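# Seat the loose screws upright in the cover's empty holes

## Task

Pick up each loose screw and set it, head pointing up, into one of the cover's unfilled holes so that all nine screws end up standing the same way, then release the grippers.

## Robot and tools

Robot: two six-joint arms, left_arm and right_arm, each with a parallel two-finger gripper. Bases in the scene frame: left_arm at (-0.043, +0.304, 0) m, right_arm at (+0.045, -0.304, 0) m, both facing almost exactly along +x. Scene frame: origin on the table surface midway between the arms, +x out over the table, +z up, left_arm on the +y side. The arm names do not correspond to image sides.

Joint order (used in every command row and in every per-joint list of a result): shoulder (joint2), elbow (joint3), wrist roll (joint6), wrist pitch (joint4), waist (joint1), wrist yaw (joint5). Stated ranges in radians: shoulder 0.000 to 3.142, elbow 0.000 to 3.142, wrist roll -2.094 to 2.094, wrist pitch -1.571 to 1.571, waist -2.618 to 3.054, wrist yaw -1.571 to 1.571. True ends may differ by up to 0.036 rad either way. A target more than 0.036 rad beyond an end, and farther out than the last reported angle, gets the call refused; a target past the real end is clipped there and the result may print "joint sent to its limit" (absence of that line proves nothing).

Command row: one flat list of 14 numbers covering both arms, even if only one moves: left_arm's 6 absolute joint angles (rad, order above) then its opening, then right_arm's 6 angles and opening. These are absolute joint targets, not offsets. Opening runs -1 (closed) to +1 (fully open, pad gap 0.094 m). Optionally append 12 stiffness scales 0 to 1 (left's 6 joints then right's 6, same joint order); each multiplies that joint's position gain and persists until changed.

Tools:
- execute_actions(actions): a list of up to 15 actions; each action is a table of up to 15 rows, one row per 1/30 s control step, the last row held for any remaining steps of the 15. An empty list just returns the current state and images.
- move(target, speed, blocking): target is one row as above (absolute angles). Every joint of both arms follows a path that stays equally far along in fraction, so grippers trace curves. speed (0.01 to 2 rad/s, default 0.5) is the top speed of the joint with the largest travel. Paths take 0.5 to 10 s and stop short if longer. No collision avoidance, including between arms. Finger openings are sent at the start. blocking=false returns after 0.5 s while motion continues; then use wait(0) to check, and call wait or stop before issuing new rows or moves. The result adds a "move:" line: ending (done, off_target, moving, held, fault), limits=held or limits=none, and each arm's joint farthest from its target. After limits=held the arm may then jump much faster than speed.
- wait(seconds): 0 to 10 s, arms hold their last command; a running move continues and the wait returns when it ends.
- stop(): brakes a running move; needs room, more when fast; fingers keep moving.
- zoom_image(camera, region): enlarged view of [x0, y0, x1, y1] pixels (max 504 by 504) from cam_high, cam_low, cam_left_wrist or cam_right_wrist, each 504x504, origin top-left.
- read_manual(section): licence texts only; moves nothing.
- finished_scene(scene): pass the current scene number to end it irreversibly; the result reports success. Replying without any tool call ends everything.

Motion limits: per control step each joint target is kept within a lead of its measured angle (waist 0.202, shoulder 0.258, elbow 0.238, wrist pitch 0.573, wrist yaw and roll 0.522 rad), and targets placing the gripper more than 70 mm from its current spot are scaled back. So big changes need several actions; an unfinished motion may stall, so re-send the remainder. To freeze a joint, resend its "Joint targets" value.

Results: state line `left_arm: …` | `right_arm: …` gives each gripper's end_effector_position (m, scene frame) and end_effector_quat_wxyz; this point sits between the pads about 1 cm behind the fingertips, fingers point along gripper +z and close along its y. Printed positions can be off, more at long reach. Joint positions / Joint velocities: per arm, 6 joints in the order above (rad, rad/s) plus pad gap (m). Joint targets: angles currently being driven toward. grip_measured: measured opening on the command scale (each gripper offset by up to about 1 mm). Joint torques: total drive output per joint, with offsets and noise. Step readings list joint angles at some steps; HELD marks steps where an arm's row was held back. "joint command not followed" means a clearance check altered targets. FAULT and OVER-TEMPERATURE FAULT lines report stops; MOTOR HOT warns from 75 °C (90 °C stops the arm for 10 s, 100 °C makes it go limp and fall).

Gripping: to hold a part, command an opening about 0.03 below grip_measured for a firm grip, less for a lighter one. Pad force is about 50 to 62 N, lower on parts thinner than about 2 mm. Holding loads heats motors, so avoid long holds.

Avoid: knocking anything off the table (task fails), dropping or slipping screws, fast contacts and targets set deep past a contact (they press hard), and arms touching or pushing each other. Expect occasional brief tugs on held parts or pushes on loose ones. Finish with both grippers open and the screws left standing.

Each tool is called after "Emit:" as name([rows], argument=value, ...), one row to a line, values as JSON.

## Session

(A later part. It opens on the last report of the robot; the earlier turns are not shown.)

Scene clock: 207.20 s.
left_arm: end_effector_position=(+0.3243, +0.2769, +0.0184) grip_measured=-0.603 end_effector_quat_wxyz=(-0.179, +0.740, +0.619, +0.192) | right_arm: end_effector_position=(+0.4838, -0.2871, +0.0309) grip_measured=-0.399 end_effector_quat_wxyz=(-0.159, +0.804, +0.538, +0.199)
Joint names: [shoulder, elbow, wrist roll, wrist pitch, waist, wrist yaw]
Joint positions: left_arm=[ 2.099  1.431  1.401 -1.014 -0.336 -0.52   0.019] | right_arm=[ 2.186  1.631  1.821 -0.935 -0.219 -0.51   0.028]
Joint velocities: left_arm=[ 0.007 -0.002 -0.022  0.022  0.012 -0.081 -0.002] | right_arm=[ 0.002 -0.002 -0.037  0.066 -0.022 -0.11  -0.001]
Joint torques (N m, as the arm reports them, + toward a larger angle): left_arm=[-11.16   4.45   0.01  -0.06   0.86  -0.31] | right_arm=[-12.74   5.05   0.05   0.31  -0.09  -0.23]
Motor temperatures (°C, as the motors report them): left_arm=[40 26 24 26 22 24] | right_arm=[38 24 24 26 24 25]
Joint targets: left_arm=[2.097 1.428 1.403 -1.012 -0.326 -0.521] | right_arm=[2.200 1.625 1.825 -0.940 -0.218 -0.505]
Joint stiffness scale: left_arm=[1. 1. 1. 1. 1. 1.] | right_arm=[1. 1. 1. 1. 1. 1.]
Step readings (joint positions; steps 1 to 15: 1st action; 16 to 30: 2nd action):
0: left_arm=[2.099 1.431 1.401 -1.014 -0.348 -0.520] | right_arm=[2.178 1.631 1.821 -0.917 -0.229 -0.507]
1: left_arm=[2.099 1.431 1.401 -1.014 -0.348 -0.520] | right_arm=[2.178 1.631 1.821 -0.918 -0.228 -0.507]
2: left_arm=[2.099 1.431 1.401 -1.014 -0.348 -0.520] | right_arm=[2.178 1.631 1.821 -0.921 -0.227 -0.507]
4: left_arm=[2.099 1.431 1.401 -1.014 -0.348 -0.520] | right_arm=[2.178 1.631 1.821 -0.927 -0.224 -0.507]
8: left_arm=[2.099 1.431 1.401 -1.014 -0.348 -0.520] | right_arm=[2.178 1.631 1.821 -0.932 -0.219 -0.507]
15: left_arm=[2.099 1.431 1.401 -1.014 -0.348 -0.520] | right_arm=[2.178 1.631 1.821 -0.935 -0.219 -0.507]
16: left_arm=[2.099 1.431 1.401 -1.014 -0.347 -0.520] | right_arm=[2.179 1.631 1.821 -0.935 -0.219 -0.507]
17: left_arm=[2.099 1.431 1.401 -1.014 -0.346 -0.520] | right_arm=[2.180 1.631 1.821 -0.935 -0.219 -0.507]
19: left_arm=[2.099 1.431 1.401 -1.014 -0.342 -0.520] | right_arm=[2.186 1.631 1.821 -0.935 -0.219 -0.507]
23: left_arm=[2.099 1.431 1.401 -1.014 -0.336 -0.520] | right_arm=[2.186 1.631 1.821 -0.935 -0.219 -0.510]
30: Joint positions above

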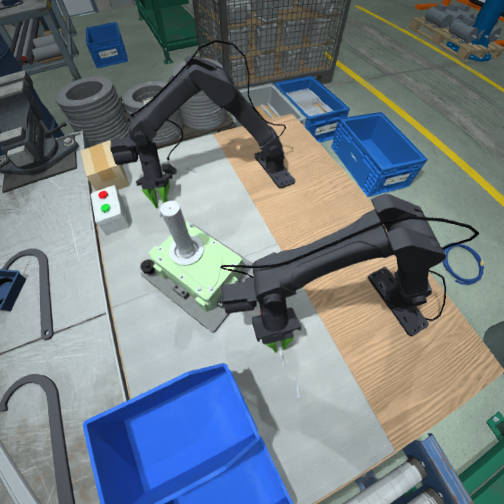

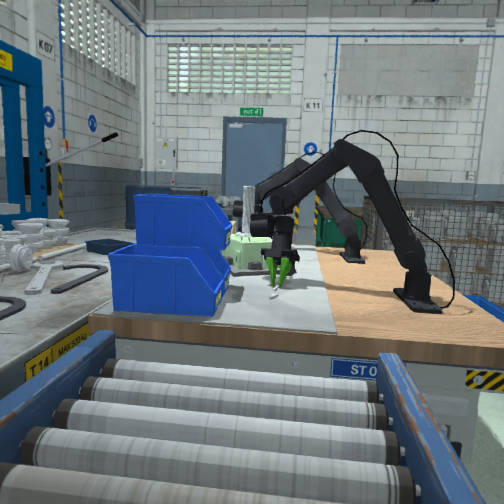

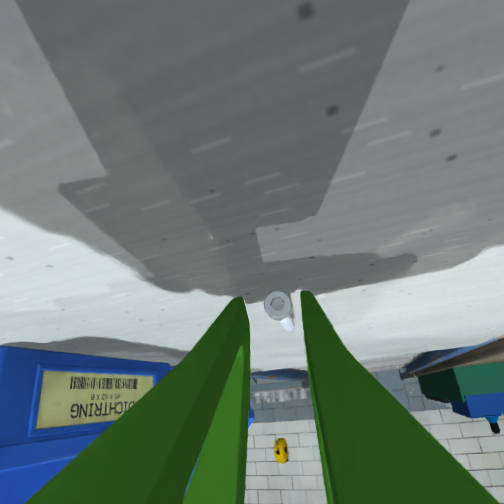

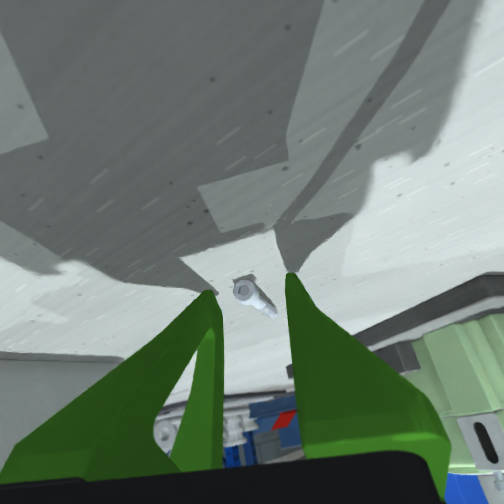

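Emit:
execute_actions([
  [[2.099,1.428,1.403,-1.012,-0.336,-0.521,-0.885,2.19,1.628,1.822,-0.938,-0.219,-0.508,-0.72]],
  [[2.099,1.428,1.403,-1.012,-0.336,-0.521,-0.885,2.208,1.628,1.822,-0.938,-0.219,-0.508,-0.72],[2.099,1.428,1.403,-1.012,-0.336,-0.521,-0.885,2.208,1.628,1.822,-0.938,-0.219,-0.508,-0.72],[2.099,1.428,1.403,-1.012,-0.336,-0.521,-0.885,2.198,1.628,1.822,-0.938,-0.219,-0.508,-0.72],[2.099,1.428,1.403,-1.012,-0.336,-0.521,-0.885,2.198,1.628,1.822,-0.938,-0.219,-0.508,-0.72],[2.099,1.428,1.403,-1.012,-0.336,-0.521,-0.885,2.198,1.628,1.822,-0.938,-0.219,-0.508,-0.72],[2.099,1.428,1.403,-1.012,-0.336,-0.521,-0.885,2.192,1.628,1.822,-0.938,-0.219,-0.508,-0.895]],
])

Emit:
zoom_image(camera="cam_left_wrist", region=[215, 250, 335, 350])

Emit:
zoom_image(camera="cam_right_wrist", region=[190, 240, 310, 340])

Scene clock: 217.53 s.
left_arm: end_effector_position=(+0.3243, +0.2769, +0.0184) grip_measured=-0.854 end_effector_quat_wxyz=(-0.179, +0.740, +0.619, +0.192) | right_arm: end_effector_position=(+0.4838, -0.2868, +0.0301) grip_measured=-0.871 end_effector_quat_wxyz=(-0.161, +0.804, +0.537, +0.199)
Joint names: [shoulder, elbow, wrist roll, wrist pitch, waist, wrist yaw]
Joint positions: left_arm=[ 2.099  1.431  1.401 -1.014 -0.336 -0.52   0.007] | right_arm=[ 2.189  1.631  1.821 -0.934 -0.219 -0.512  0.006]
Joint velocities: left_arm=[ 0.007  0.017 -0.051 -0.051  0.007  0.022  0.   ] | right_arm=[-0.007 -0.012  0.022 -0.007 -0.002 -0.022  0.001]
Joint torques (N m, as the arm reports them, + toward a larger angle): left_arm=[-10.98   4.46   0.    -0.06  -0.03  -0.32] | right_arm=[-13.75   5.22   0.02   0.3   -0.19  -0.3 ]
Motor temperatures (°C, as the motors report them): left_arm=[40 26 24 26 22 24] | right_arm=[37 24 24 26 24 25]
Joint targets: left_arm=[2.099 1.428 1.403 -1.012 -0.336 -0.521] | right_arm=[2.192 1.628 1.822 -0.938 -0.219 -0.508]
Joint stiffness scale: left_arm=[1. 1. 1. 1. 1. 1.] | right_arm=[1. 1. 1. 1. 1. 1.]
Step readings (joint positions; steps 1 to 15: 1st action; 16 to 30: 2nd action):
0: left_arm=[2.099 1.431 1.401 -1.014 -0.336 -0.520] | right_arm=[2.186 1.631 1.821 -0.935 -0.219 -0.510]
1: left_arm=[2.099 1.431 1.401 -1.014 -0.336 -0.520] | right_arm=[2.186 1.631 1.821 -0.935 -0.219 -0.510]
2: left_arm=[2.099 1.431 1.401 -1.014 -0.336 -0.520] | right_arm=[2.186 1.631 1.821 -0.935 -0.219 -0.510]
4: left_arm=[2.099 1.431 1.401 -1.014 -0.336 -0.520] | right_arm=[2.186 1.631 1.821 -0.935 -0.219 -0.510]
8: left_arm=[2.099 1.431 1.401 -1.014 -0.336 -0.520] | right_arm=[2.186 1.631 1.821 -0.935 -0.219 -0.510]
15: left_arm=[2.099 1.431 1.401 -1.014 -0.336 -0.520] | right_arm=[2.186 1.631 1.821 -0.935 -0.219 -0.510]
16: left_arm=[2.099 1.431 1.401 -1.014 -0.336 -0.520] | right_arm=[2.188 1.631 1.821 -0.935 -0.219 -0.510]
17: left_arm=[2.099 1.431 1.401 -1.014 -0.336 -0.520] | right_arm=[2.189 1.631 1.821 -0.935 -0.219 -0.511]
19: left_arm=[2.099 1.431 1.401 -1.014 -0.336 -0.520] | right_arm=[2.189 1.631 1.821 -0.935 -0.219 -0.512]
23: left_arm=[2.099 1.431 1.401 -1.014 -0.336 -0.520] | right_arm=[2.189 1.631 1.821 -0.934 -0.219 -0.512]
30: Joint positions above

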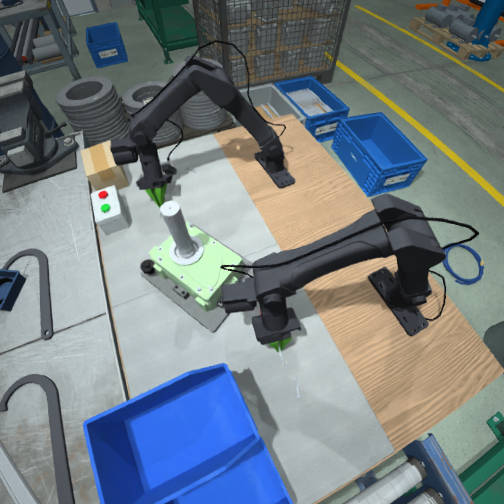

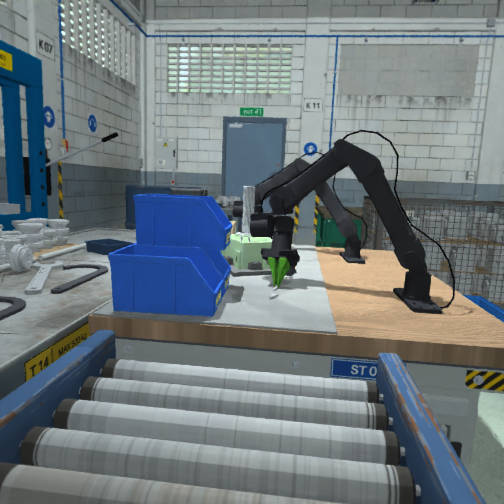

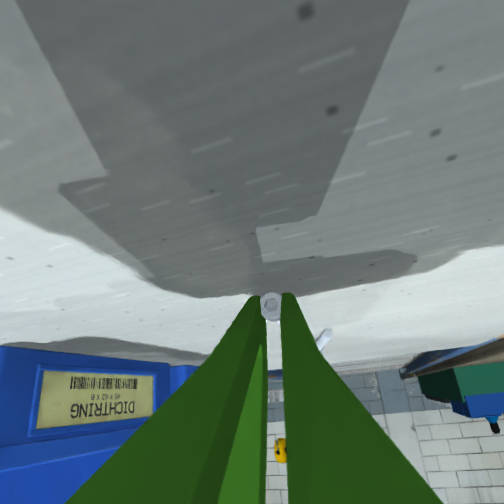

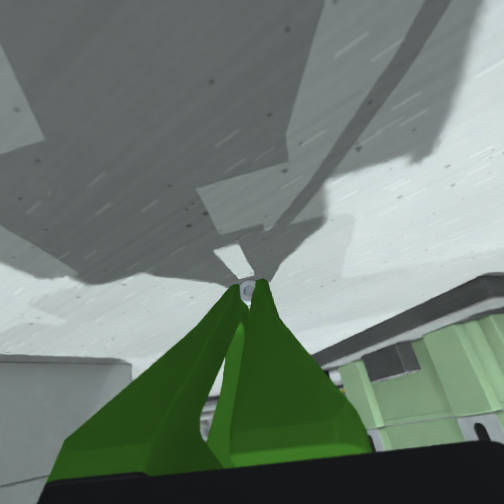

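Region (215, 250, 335, 350) of cam_left_wrist's 504x504 image, scaled by 4.200, with more detail than that image has.

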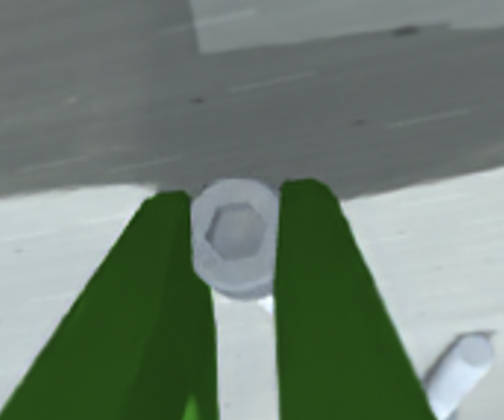

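Region (190, 240, 310, 340) of cam_right_wrist's 504x504 image, scaled by 4.200, with more detail than that image has.

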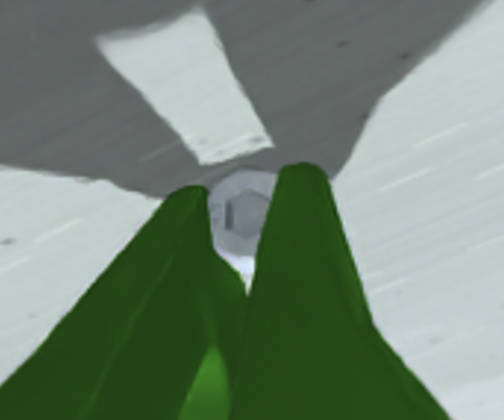

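Emit:
move(target=[1.4,1.3,0.7,-0.8,-0.4,-0.25,-0.885,1.2,1.1,0.9,-0.6,-0.1,-0.25,-0.9], speed=0.7)

Emit:
move(target=[1.515,1.015,-0.008,-0.07,-0.657,0.008,-0.885,0.705,0.204,0.0,0.40,0.82,0.0,-0.9], speed=0.7)

Scene clock: 242.87 s.
left_arm: end_effector_position=(+0.3247, +0.2101, +0.2190) grip_measured=-0.854 end_effector_quat_wxyz=(+0.291, +0.449, +0.827, +0.173) | right_arm: end_effector_position=(+0.4089, -0.2771, +0.2475) grip_measured=-0.871 end_effector_quat_wxyz=(+0.333, +0.370, +0.821, +0.281)
Joint names: [shoulder, elbow, wrist roll, wrist pitch, waist, wrist yaw]
Joint positions: left_arm=[ 1.418  1.308  0.711 -0.811 -0.388 -0.256  0.007] | right_arm=[ 1.209  1.119  0.914 -0.607 -0.109 -0.257  0.006]
Joint velocities: left_arm=[ 0.012  0.012  0.051  0.022  0.002  0.051 -0.001] | right_arm=[ 0.027 -0.012  0.037 -0.022 -0.002 -0.022  0.   ]
Joint torques (N m, as the arm reports them, + toward a larger angle): left_arm=[-7.61  5.33 -0.12  1.14 -1.   -0.05] | right_arm=[-5.63  5.12 -0.1   1.74  0.73  0.02]
Motor temperatures (°C, as the motors report them): left_arm=[40 26 24 26 22 24] | right_arm=[37 24 24 26 24 25]
Joint targets: left_arm=[1.400 1.300 0.700 -0.800 -0.400 -0.250] | right_arm=[1.200 1.100 0.900 -0.600 -0.100 -0.250]
Joint stiffness scale: left_arm=[1. 1. 1. 1. 1. 1.] | right_arm=[1. 1. 1. 1. 1. 1.]
move: done; limits=none; left_arm: farthest joint: the shoulder, 0.018 radians from its target (0.699 radians at the start); right_arm: farthest joint: the elbow, 0.019 radians from its target (0.531 radians at the start)

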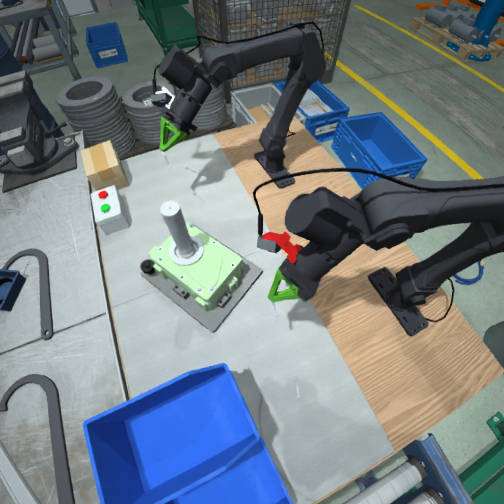

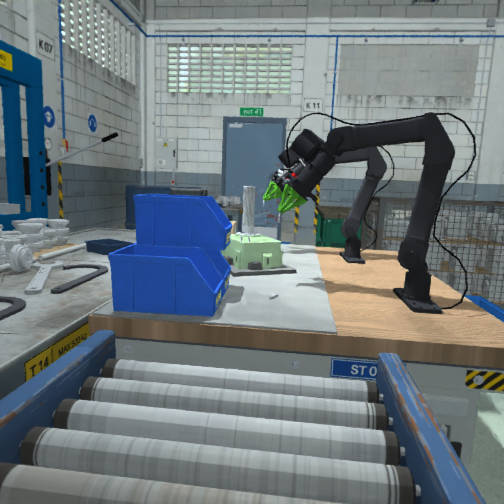

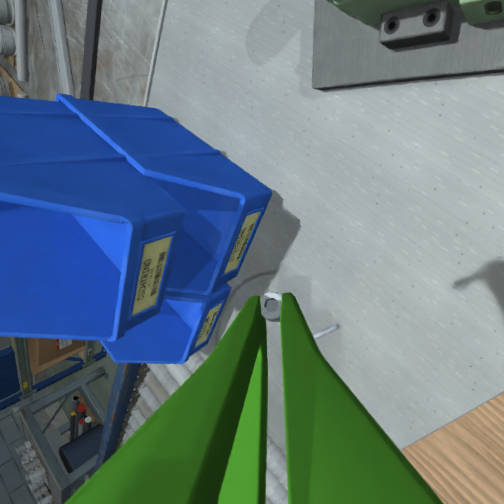

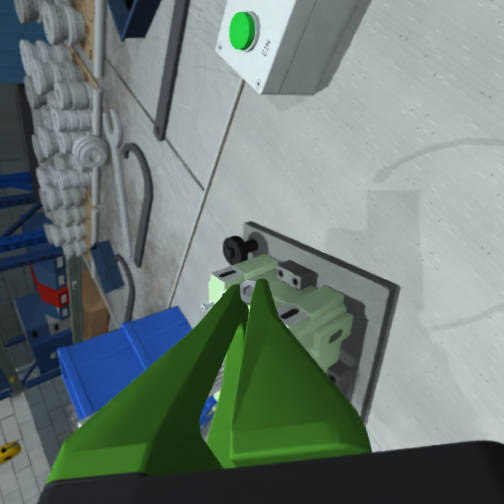

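Scene clock: 245.17 s.
left_arm: end_effector_position=(+0.3269, +0.0350, +0.1868) grip_measured=-0.854 end_effector_quat_wxyz=(+0.457, +0.272, +0.834, -0.149) | right_arm: end_effector_position=(+0.2456, -0.0643, +0.2002) grip_measured=-0.870 end_effector_quat_wxyz=(+0.603, -0.312, +0.677, +0.286)
Joint names: [shoulder, elbow, wrist roll, wrist pitch, waist, wrist yaw]
Joint positions: left_arm=[ 1.507  1.021  0.001 -0.082 -0.648  0.     0.007] | right_arm=[ 0.723  0.22   0.01   0.393  0.812 -0.007  0.006]
Joint velocities: left_arm=[ 0.002  0.017 -0.007  0.007 -0.007  0.066 -0.   ] | right_arm=[ 0.007  0.002  0.066 -0.081 -0.007  0.051 -0.001]
Joint torques (N m, as the arm reports them, + toward a larger angle): left_arm=[-6.51  5.78 -0.11  1.48 -0.81  0.1 ] | right_arm=[-2.22  5.75 -0.03  2.14  0.65  0.11]
Motor temperatures (°C, as the motors report them): left_arm=[39 26 24 27 22 24] | right_arm=[36 24 24 27 24 25]
Joint targets: left_arm=[1.515 1.015 -0.008 -0.070 -0.657 0.008] | right_arm=[0.705 0.204 0.000 0.400 0.820 0.000]
Joint stiffness scale: left_arm=[1. 1. 1. 1. 1. 1.] | right_arm=[1. 1. 1. 1. 1. 1.]
move: done; limits=none; left_arm: farthest joint: the wrist pitch, 0.012 radians from its target (0.741 radians at the start); right_arm: farthest joint: the shoulder, 0.018 radians from its target (0.504 radians at the start)

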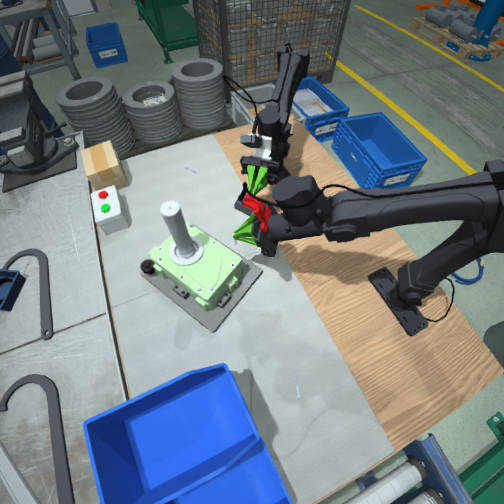

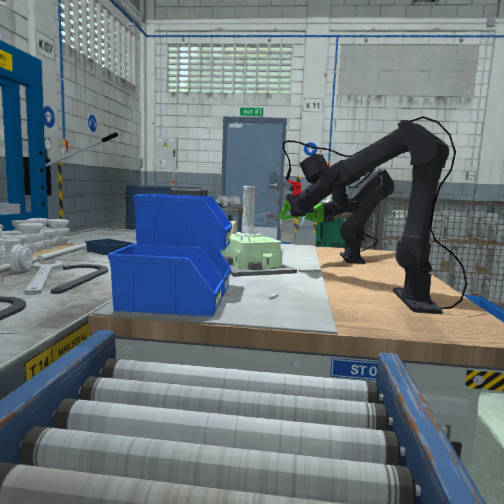

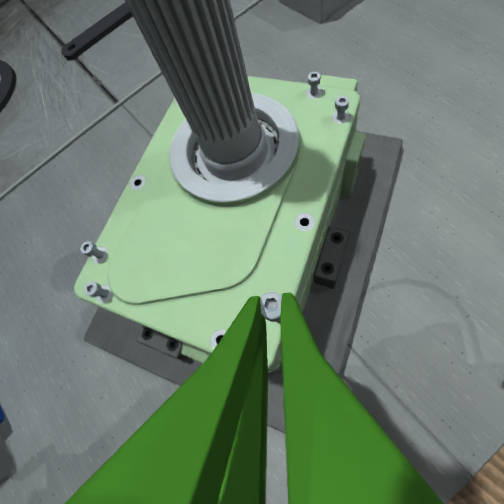

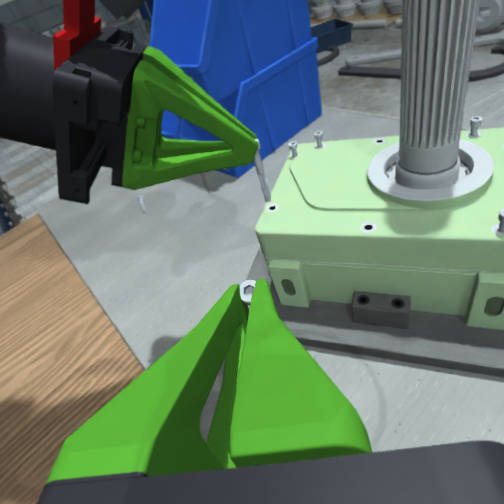

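Emit:
move(target=[1.543,0.962,-0.003,0.006,-0.549,0.004,-0.885,0.715,0.21,0.005,0.397,0.816,-0.004,-0.9], speed=0.15)

Emit:
zoom_image(camera="cam_right_wrist", region=[220, 120, 340, 240])

Emit:
zoom_image(camera="cam_high", region=[190, 220, 270, 300])

Scene clock: 265.83 s.
left_arm: end_effector_position=(+0.3502, +0.0684, +0.1668) grip_measured=-0.854 end_effector_quat_wxyz=(+0.461, +0.235, +0.846, -0.128) | right_arm: end_effector_position=(+0.2456, -0.0643, +0.2003) grip_measured=-0.870 end_effector_quat_wxyz=(+0.603, -0.312, +0.676, +0.285)
Joint names: [shoulder, elbow, wrist roll, wrist pitch, waist, wrist yaw]
Joint positions: left_arm=[ 1.535  0.969  0.001 -0.007 -0.559  0.     0.007] | right_arm=[ 0.723  0.22   0.009  0.394  0.812 -0.007  0.006]
Joint velocities: left_arm=[-0.007 -0.012  0.022  0.007 -0.007  0.022 -0.   ] | right_arm=[-0.017 -0.002  0.007  0.007 -0.027 -0.051  0.   ]
Joint torques (N m, as the arm reports them, + toward a larger angle): left_arm=[-6.65  5.63 -0.07  1.48  0.74  0.05] | right_arm=[-1.18  6.34 -0.02  2.08  0.28  0.03]
Motor temperatures (°C, as the motors report them): left_arm=[36 27 24 29 22 24] | right_arm=[33 25 24 29 24 25]
Joint targets: left_arm=[1.543 0.962 -0.003 0.006 -0.549 0.004] | right_arm=[0.715 0.210 0.005 0.397 0.816 -0.004]
Joint stiffness scale: left_arm=[1. 1. 1. 1. 1. 1.] | right_arm=[1. 1. 1. 1. 1. 1.]
move: done; limits=none; left_arm: farthest joint: the wrist pitch, 0.013 radians from its target (0.088 radians at the start); right_arm: farthest joint: the elbow, 0.010 radians from its target (0.010 radians at the start)

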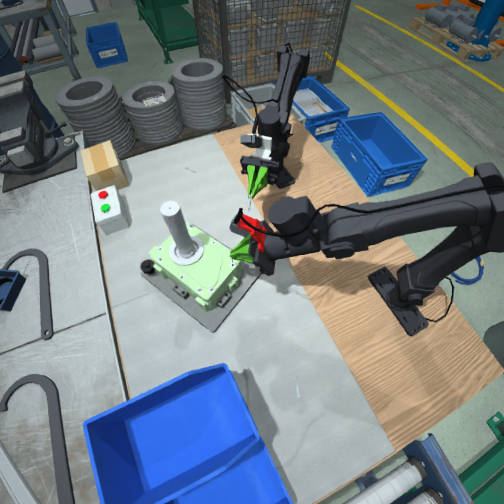

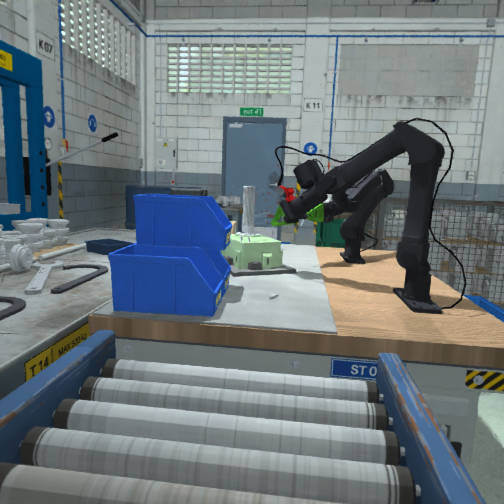

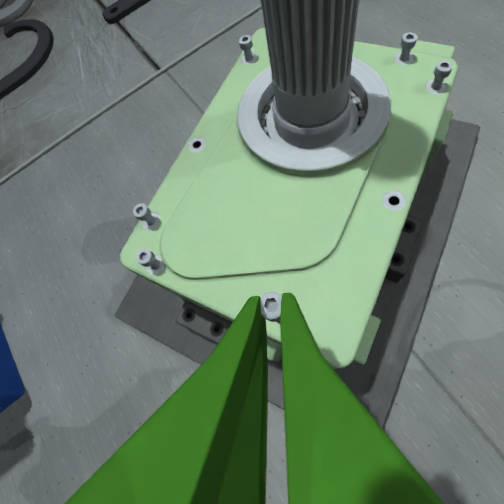

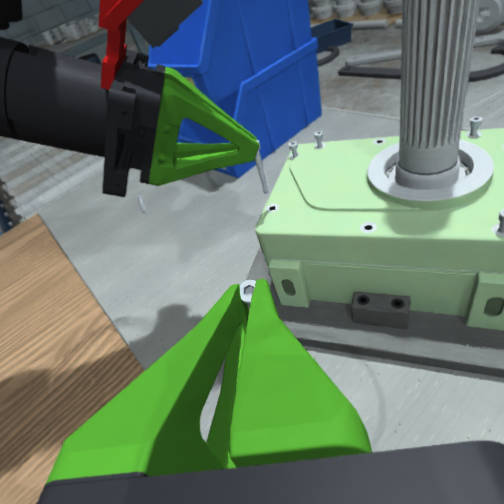

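Region (220, 120, 340, 240) of cam_right_wrist's 504x504 image, scaled by 4.200, with more detail than that image has.

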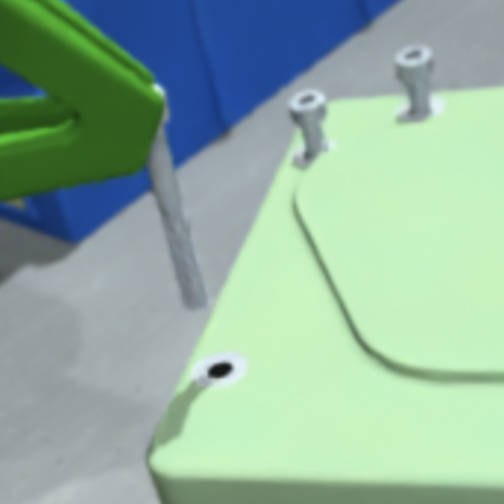

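Region (190, 220, 270, 300) of cam_high's 504x504 image, scaled by 6.300, with more detail than that image has.

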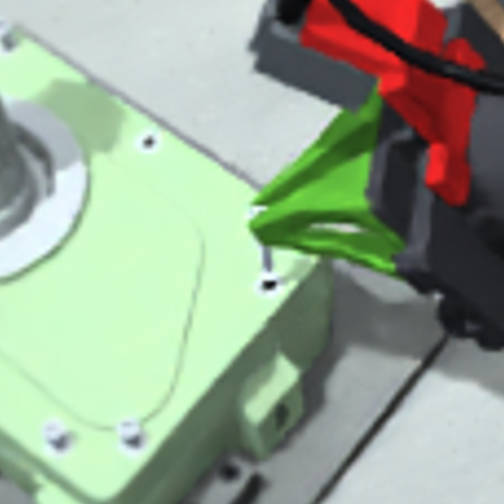

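Emit:
move(target=[1.576,0.965,-0.003,0.018,-0.555,0.004,-0.885,0.715,0.21,0.005,0.397,0.816,-0.004,-0.9], speed=0.06)

Emit:
zoom_image(camera="cam_right_wrist", region=[235, 160, 305, 230])

Emit:
zoom_image(camera="cam_high", region=[205, 240, 255, 290])

Scene clock: 278.07 s.
left_arm: end_effector_position=(+0.3527, +0.0669, +0.1554) grip_measured=-0.854 end_effector_quat_wxyz=(+0.453, +0.236, +0.851, -0.125) | right_arm: end_effector_position=(+0.2456, -0.0643, +0.2003) grip_measured=-0.870 end_effector_quat_wxyz=(+0.603, -0.312, +0.676, +0.285)
Joint names: [shoulder, elbow, wrist roll, wrist pitch, waist, wrist yaw]
Joint positions: left_arm=[ 1.567  0.969  0.001  0.005 -0.559  0.     0.007] | right_arm=[ 0.723  0.22   0.009  0.394  0.812 -0.007  0.006]
Joint velocities: left_arm=[-0.012 -0.007 -0.066 -0.037 -0.007  0.007 -0.   ] | right_arm=[ 0.012  0.002 -0.037 -0.007 -0.007 -0.037 -0.001]
Joint torques (N m, as the arm reports them, + toward a larger angle): left_arm=[-6.75  5.79 -0.06  1.47  0.27  0.06] | right_arm=[-1.31  6.1  -0.02  2.06  0.51  0.04]
Motor temperatures (°C, as the motors report them): left_arm=[36 27 24 30 22 23] | right_arm=[32 25 24 30 24 25]
Joint targets: left_arm=[1.576 0.965 -0.003 0.018 -0.555 0.004] | right_arm=[0.715 0.210 0.005 0.397 0.816 -0.004]
Joint stiffness scale: left_arm=[1. 1. 1. 1. 1. 1.] | right_arm=[1. 1. 1. 1. 1. 1.]
move: done; limits=none; left_arm: farthest joint: the wrist pitch, 0.013 radians from its target (0.024 radians at the start); right_arm: farthest joint: the elbow, 0.010 radians from its target (0.010 radians at the start)

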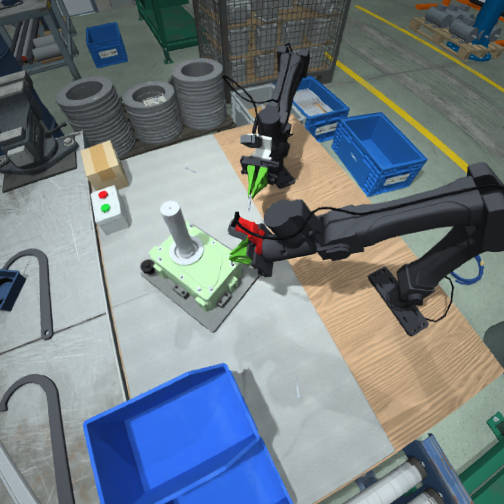

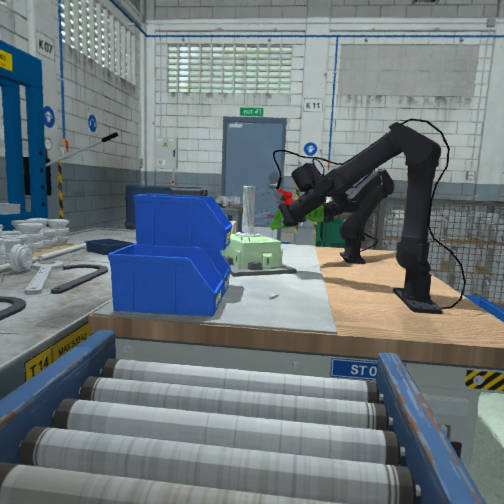

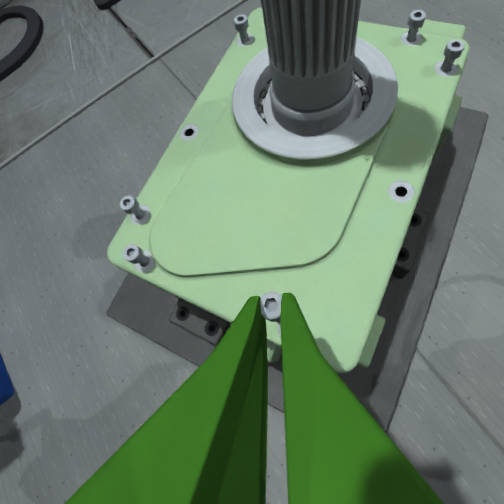

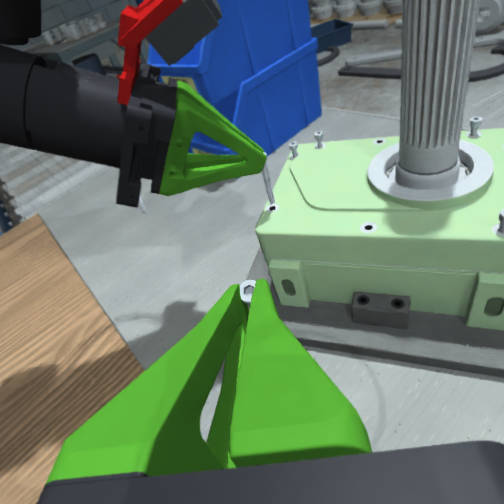

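Region (235, 160, 305, 230) of cam_right_wrist's 504x504 image, scaled by 7.200, with more detail than that image has.

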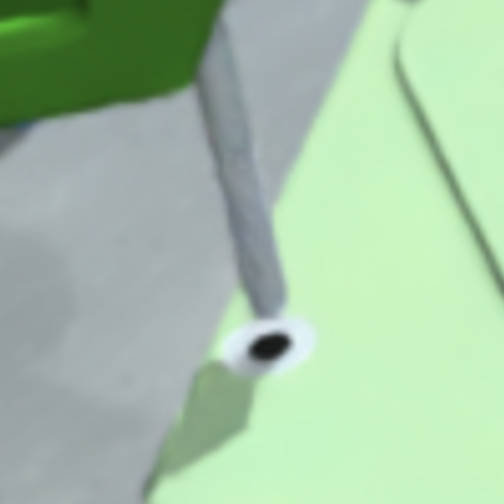

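Region (205, 240, 255, 290) of cam_high's 504x504 image, scaled by 10.080, with more detail than that image has.

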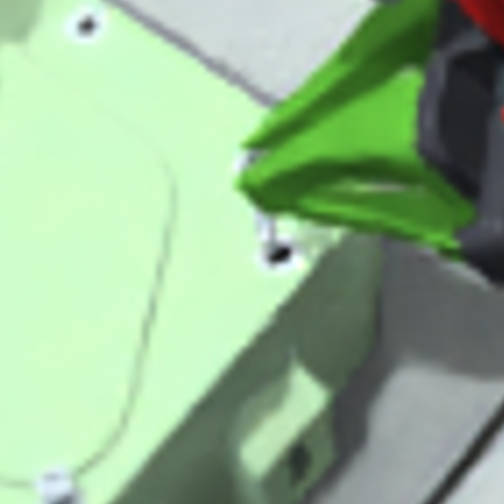

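Emit:
execute_actions([
  [[1.59,0.965,-0.003,0.0,-0.557,0.004,-0.885,0.715,0.21,0.005,0.397,0.816,-0.004,-0.9],[1.59,0.965,-0.003,0.0,-0.557,0.004,-0.885,0.715,0.21,0.005,0.397,0.816,-0.004,-0.9],[1.587,0.965,-0.003,0.0,-0.557,0.004,-0.885,0.715,0.21,0.005,0.397,0.816,-0.004,-0.9]],
])

Emit:
zoom_image(camera="cam_right_wrist", region=[235, 160, 305, 230])

Scene clock: 285.17 s.
left_arm: end_effector_position=(+0.3531, +0.0666, +0.1508) grip_measured=-0.854 end_effector_quat_wxyz=(+0.448, +0.237, +0.853, -0.124) | right_arm: end_effector_position=(+0.2456, -0.0643, +0.2003) grip_measured=-0.870 end_effector_quat_wxyz=(+0.603, -0.312, +0.676, +0.285)
Joint names: [shoulder, elbow, wrist roll, wrist pitch, waist, wrist yaw]
Joint positions: left_arm=[ 1.577  0.969  0.001  0.006 -0.559  0.     0.007] | right_arm=[ 0.723  0.22   0.009  0.394  0.812 -0.007  0.006]
Joint velocities: left_arm=[ 0.002  0.002  0.007 -0.081  0.002  0.007 -0.001] | right_arm=[ 0.017  0.007  0.007  0.007 -0.022 -0.007 -0.   ]
Joint torques (N m, as the arm reports them, + toward a larger angle): left_arm=[-6.8   5.76 -0.07  1.28  0.12  0.06] | right_arm=[-1.29  6.28  0.02  2.07  0.34  0.03]
Motor temperatures (°C, as the motors report them): left_arm=[36 27 24 30 22 23] | right_arm=[32 25 24 30 24 25]
Joint targets: left_arm=[1.587 0.965 -0.003 0.000 -0.557 0.004] | right_arm=[0.715 0.210 0.005 0.397 0.816 -0.004]
Joint stiffness scale: left_arm=[1. 1. 1. 1. 1. 1.] | right_arm=[1. 1. 1. 1. 1. 1.]
Step readings (joint positions):
0: left_arm=[1.567 0.969 0.001 0.006 -0.559 0.000] | right_arm=[0.723 0.220 0.009 0.394 0.812 -0.007]
1: left_arm=[1.568 0.969 0.001 0.006 -0.559 0.000] | right_arm=[0.723 0.220 0.009 0.394 0.812 -0.007]
2: left_arm=[1.570 0.969 0.001 0.006 -0.559 0.000] | right_arm=[0.723 0.220 0.009 0.394 0.812 -0.007]
4: left_arm=[1.575 0.969 0.001 0.006 -0.559 0.000] | right_arm=[0.723 0.220 0.009 0.394 0.812 -0.007]
8: left_arm=[1.577 0.969 0.001 0.006 -0.559 0.000] | right_arm=[0.723 0.220 0.009 0.394 0.812 -0.007]
15: Joint positions above

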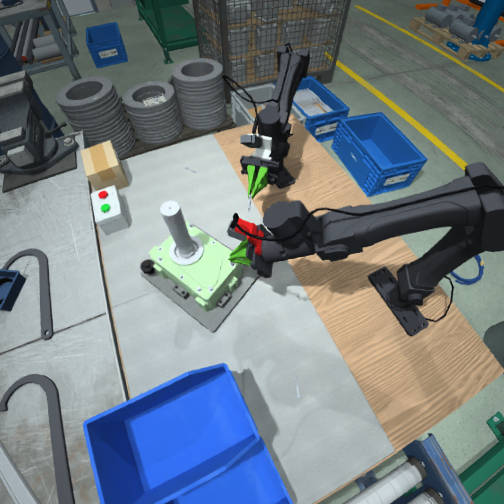

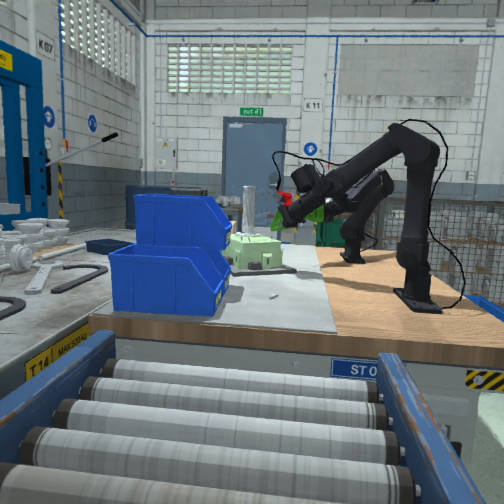

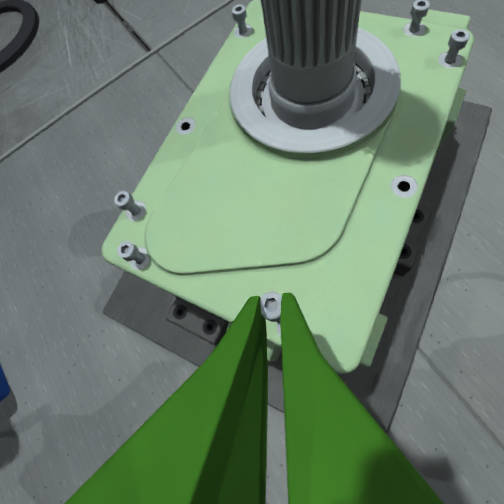

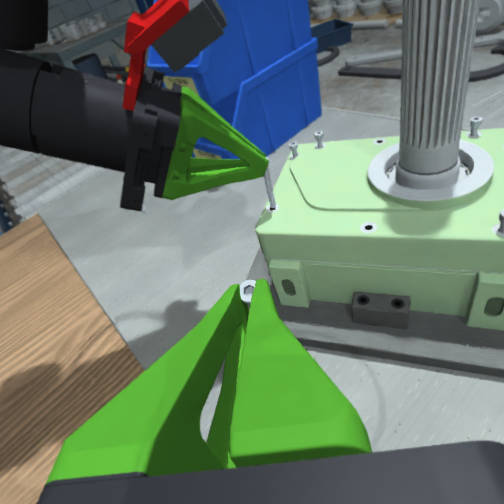

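Region (235, 160, 305, 230) of cam_right_wrist's 504x504 image, scaled by 7.200, with more detail than that image has.

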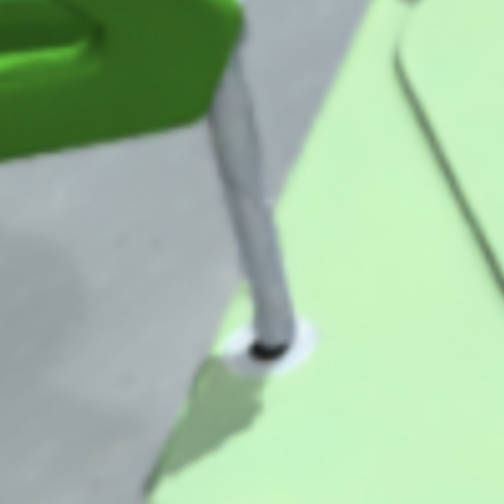

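Emit:
execute_actions([
  [[1.58,0.965,-0.003,-0.016,-0.580,0.004,-0.885,0.715,0.21,0.005,0.397,0.816,-0.004,-0.9],[1.58,0.965,-0.003,-0.016,-0.580,0.004,-0.885,0.715,0.21,0.005,0.397,0.816,-0.004,-0.9],[1.58,0.965,-0.003,-0.012,-0.574,0.004,-0.885,0.715,0.21,0.005,0.397,0.816,-0.004,-0.9]],
])

Emit:
zoom_image(camera="cam_right_wrist", region=[235, 160, 305, 230])

Scene clock: 295.60 s.
left_arm: end_effector_position=(+0.3521, +0.0649, +0.1508) grip_measured=-0.854 end_effector_quat_wxyz=(+0.448, +0.239, +0.852, -0.125) | right_arm: end_effector_position=(+0.2456, -0.0643, +0.2003) grip_measured=-0.870 end_effector_quat_wxyz=(+0.603, -0.312, +0.676, +0.285)
Joint names: [shoulder, elbow, wrist roll, wrist pitch, waist, wrist yaw]
Joint positions: left_arm=[ 1.577  0.969  0.001  0.006 -0.563  0.     0.007] | right_arm=[ 0.723  0.22   0.009  0.394  0.812 -0.007  0.006]
Joint velocities: left_arm=[-0.002 -0.022 -0.007  0.037  0.002 -0.022 -0.001] | right_arm=[ 0.012 -0.002 -0.007 -0.037  0.012  0.066 -0.   ]
Joint torques (N m, as the arm reports them, + toward a larger angle): left_arm=[-7.42  5.76 -0.07  1.17 -0.94  0.06] | right_arm=[-1.22  6.29  0.    2.07  0.25  0.07]
Motor temperatures (°C, as the motors report them): left_arm=[36 27 24 30 22 23] | right_arm=[32 25 24 30 24 25]
Joint targets: left_arm=[1.580 0.965 -0.003 -0.012 -0.574 0.004] | right_arm=[0.715 0.210 0.005 0.397 0.816 -0.004]
Joint stiffness scale: left_arm=[1. 1. 1. 1. 1. 1.] | right_arm=[1. 1. 1. 1. 1. 1.]
Step readings (joint positions):
0: left_arm=[1.577 0.969 0.001 0.006 -0.559 0.000] | right_arm=[0.723 0.220 0.009 0.394 0.812 -0.007]
1: left_arm=[1.577 0.969 0.001 0.006 -0.559 0.000] | right_arm=[0.723 0.220 0.009 0.394 0.812 -0.007]
2: left_arm=[1.577 0.969 0.001 0.006 -0.561 0.000] | right_arm=[0.723 0.220 0.009 0.394 0.812 -0.007]
4: left_arm=[1.577 0.969 0.001 0.006 -0.563 0.000] | right_arm=[0.723 0.220 0.009 0.394 0.812 -0.007]
8: left_arm=[1.577 0.969 0.001 0.006 -0.563 0.000] | right_arm=[0.723 0.220 0.009 0.394 0.812 -0.007]
15: Joint positions above

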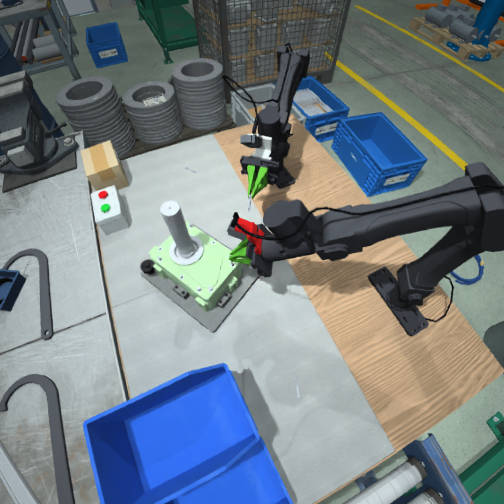

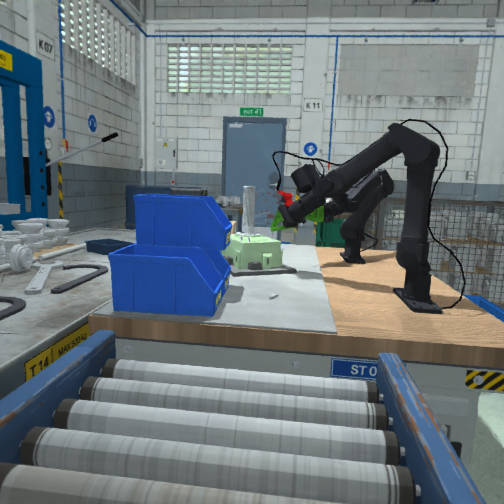

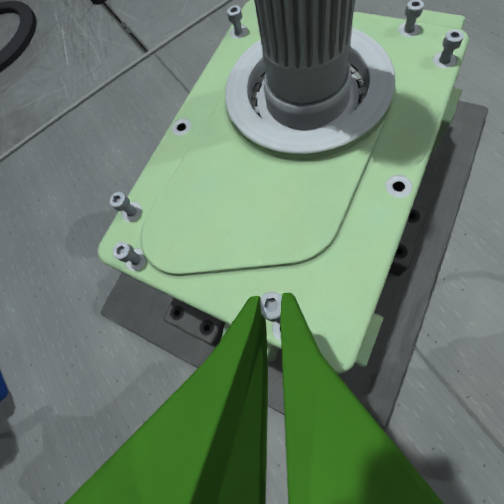

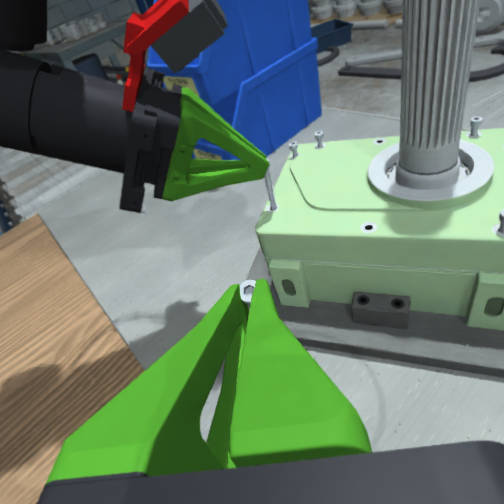

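Region (235, 160, 305, 230) of cam_right_wrist's 504x504 image, scaled by 7.200, with more detail than that image has.

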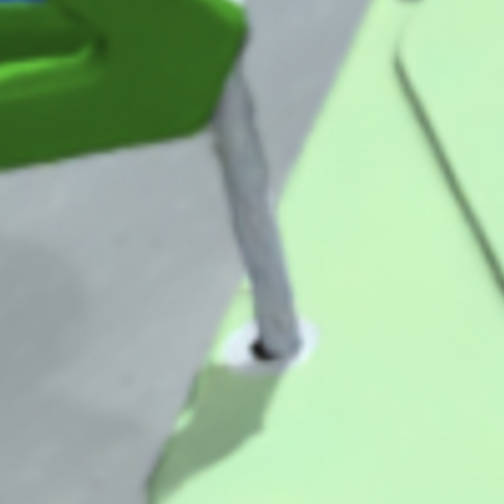

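Emit:
execute_actions([
  [[1.538,0.965,-0.003,-0.016,-0.566,0.004,-0.885,0.715,0.21,0.005,0.397,0.816,-0.004,-0.9],[1.538,0.965,-0.003,-0.016,-0.566,0.004,-0.885,0.715,0.21,0.005,0.397,0.816,-0.004,-0.9],[1.538,0.965,-0.003,-0.013,-0.566,0.004,-0.885,0.715,0.21,0.005,0.397,0.816,-0.004,-0.9],[1.572,0.965,-0.003,-0.013,-0.566,0.004,-0.885,0.715,0.21,0.005,0.397,0.816,-0.004,-0.9]],
])

Emit:
zoom_image(camera="cam_right_wrist", region=[235, 160, 305, 230])

Scene clock: 303.90 s.
left_arm: end_effector_position=(+0.3507, +0.0658, +0.1512) grip_measured=-0.854 end_effector_quat_wxyz=(+0.446, +0.239, +0.853, -0.125) | right_arm: end_effector_position=(+0.2456, -0.0643, +0.2003) grip_measured=-0.870 end_effector_quat_wxyz=(+0.603, -0.312, +0.676, +0.285)
Joint names: [shoulder, elbow, wrist roll, wrist pitch, waist, wrist yaw]
Joint positions: left_arm=[ 1.572  0.969  0.001 -0.005 -0.563  0.     0.007] | right_arm=[ 0.723  0.22   0.009  0.394  0.812 -0.007  0.006]
Joint velocities: left_arm=[-0.012 -0.002  0.022 -0.037  0.012 -0.051 -0.001] | right_arm=[-0.012 -0.012 -0.007 -0.007  0.002 -0.022 -0.   ]
Joint torques (N m, as the arm reports them, + toward a larger angle): left_arm=[-7.65  5.71 -0.06  1.26 -0.28  0.05] | right_arm=[-1.2   6.36  0.    2.05  0.44  0.02]
Motor temperatures (°C, as the motors report them): left_arm=[36 27 24 30 22 23] | right_arm=[32 25 24 31 24 25]
Joint targets: left_arm=[1.572 0.965 -0.003 -0.013 -0.566 0.004] | right_arm=[0.715 0.210 0.005 0.397 0.816 -0.004]
Joint stiffness scale: left_arm=[1. 1. 1. 1. 1. 1.] | right_arm=[1. 1. 1. 1. 1. 1.]
Step readings (joint positions):
0: left_arm=[1.577 0.969 0.001 0.006 -0.563 0.000] | right_arm=[0.723 0.220 0.009 0.394 0.812 -0.007]
1: left_arm=[1.576 0.969 0.001 0.006 -0.563 0.000] | right_arm=[0.723 0.220 0.009 0.394 0.812 -0.007]
2: left_arm=[1.574 0.969 0.001 0.003 -0.563 0.000] | right_arm=[0.723 0.220 0.009 0.394 0.812 -0.007]
4: left_arm=[1.572 0.969 0.001 -0.001 -0.563 0.000] | right_arm=[0.723 0.220 0.009 0.394 0.812 -0.007]
8: left_arm=[1.572 0.969 0.001 -0.004 -0.563 0.000] | right_arm=[0.723 0.220 0.009 0.394 0.812 -0.007]
15: Joint positions above

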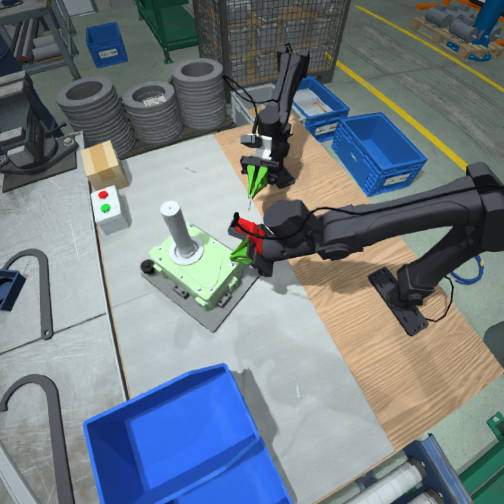

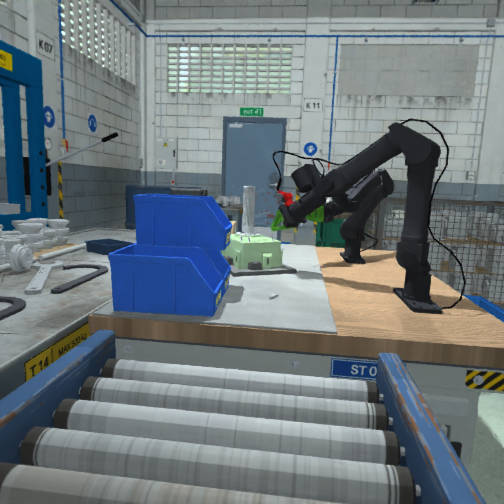

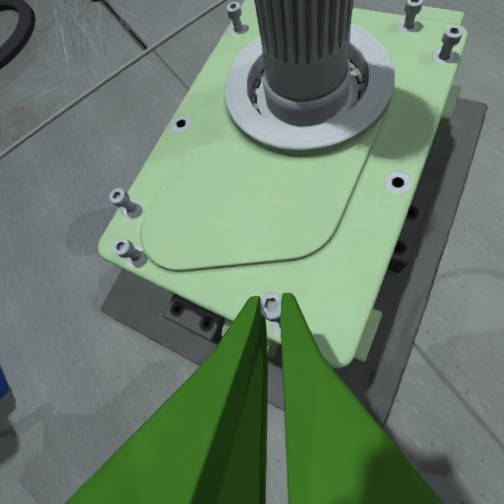

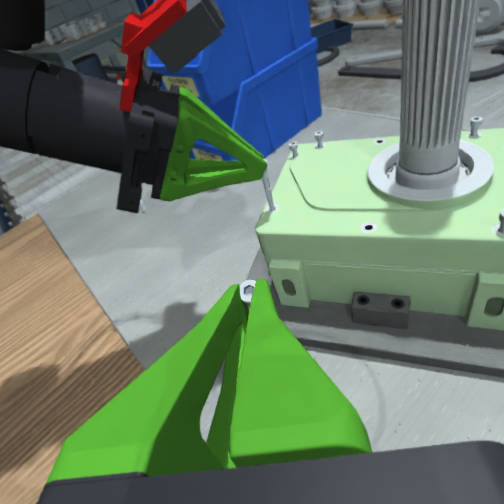

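Region (235, 160, 305, 230) of cam_right_wrist's 504x504 image, scaled by 7.200, with more detail than that image has.

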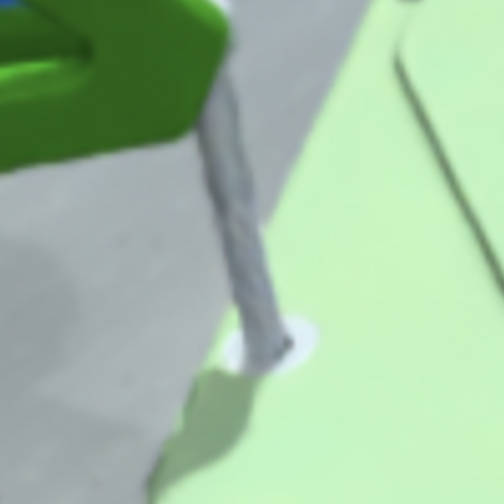

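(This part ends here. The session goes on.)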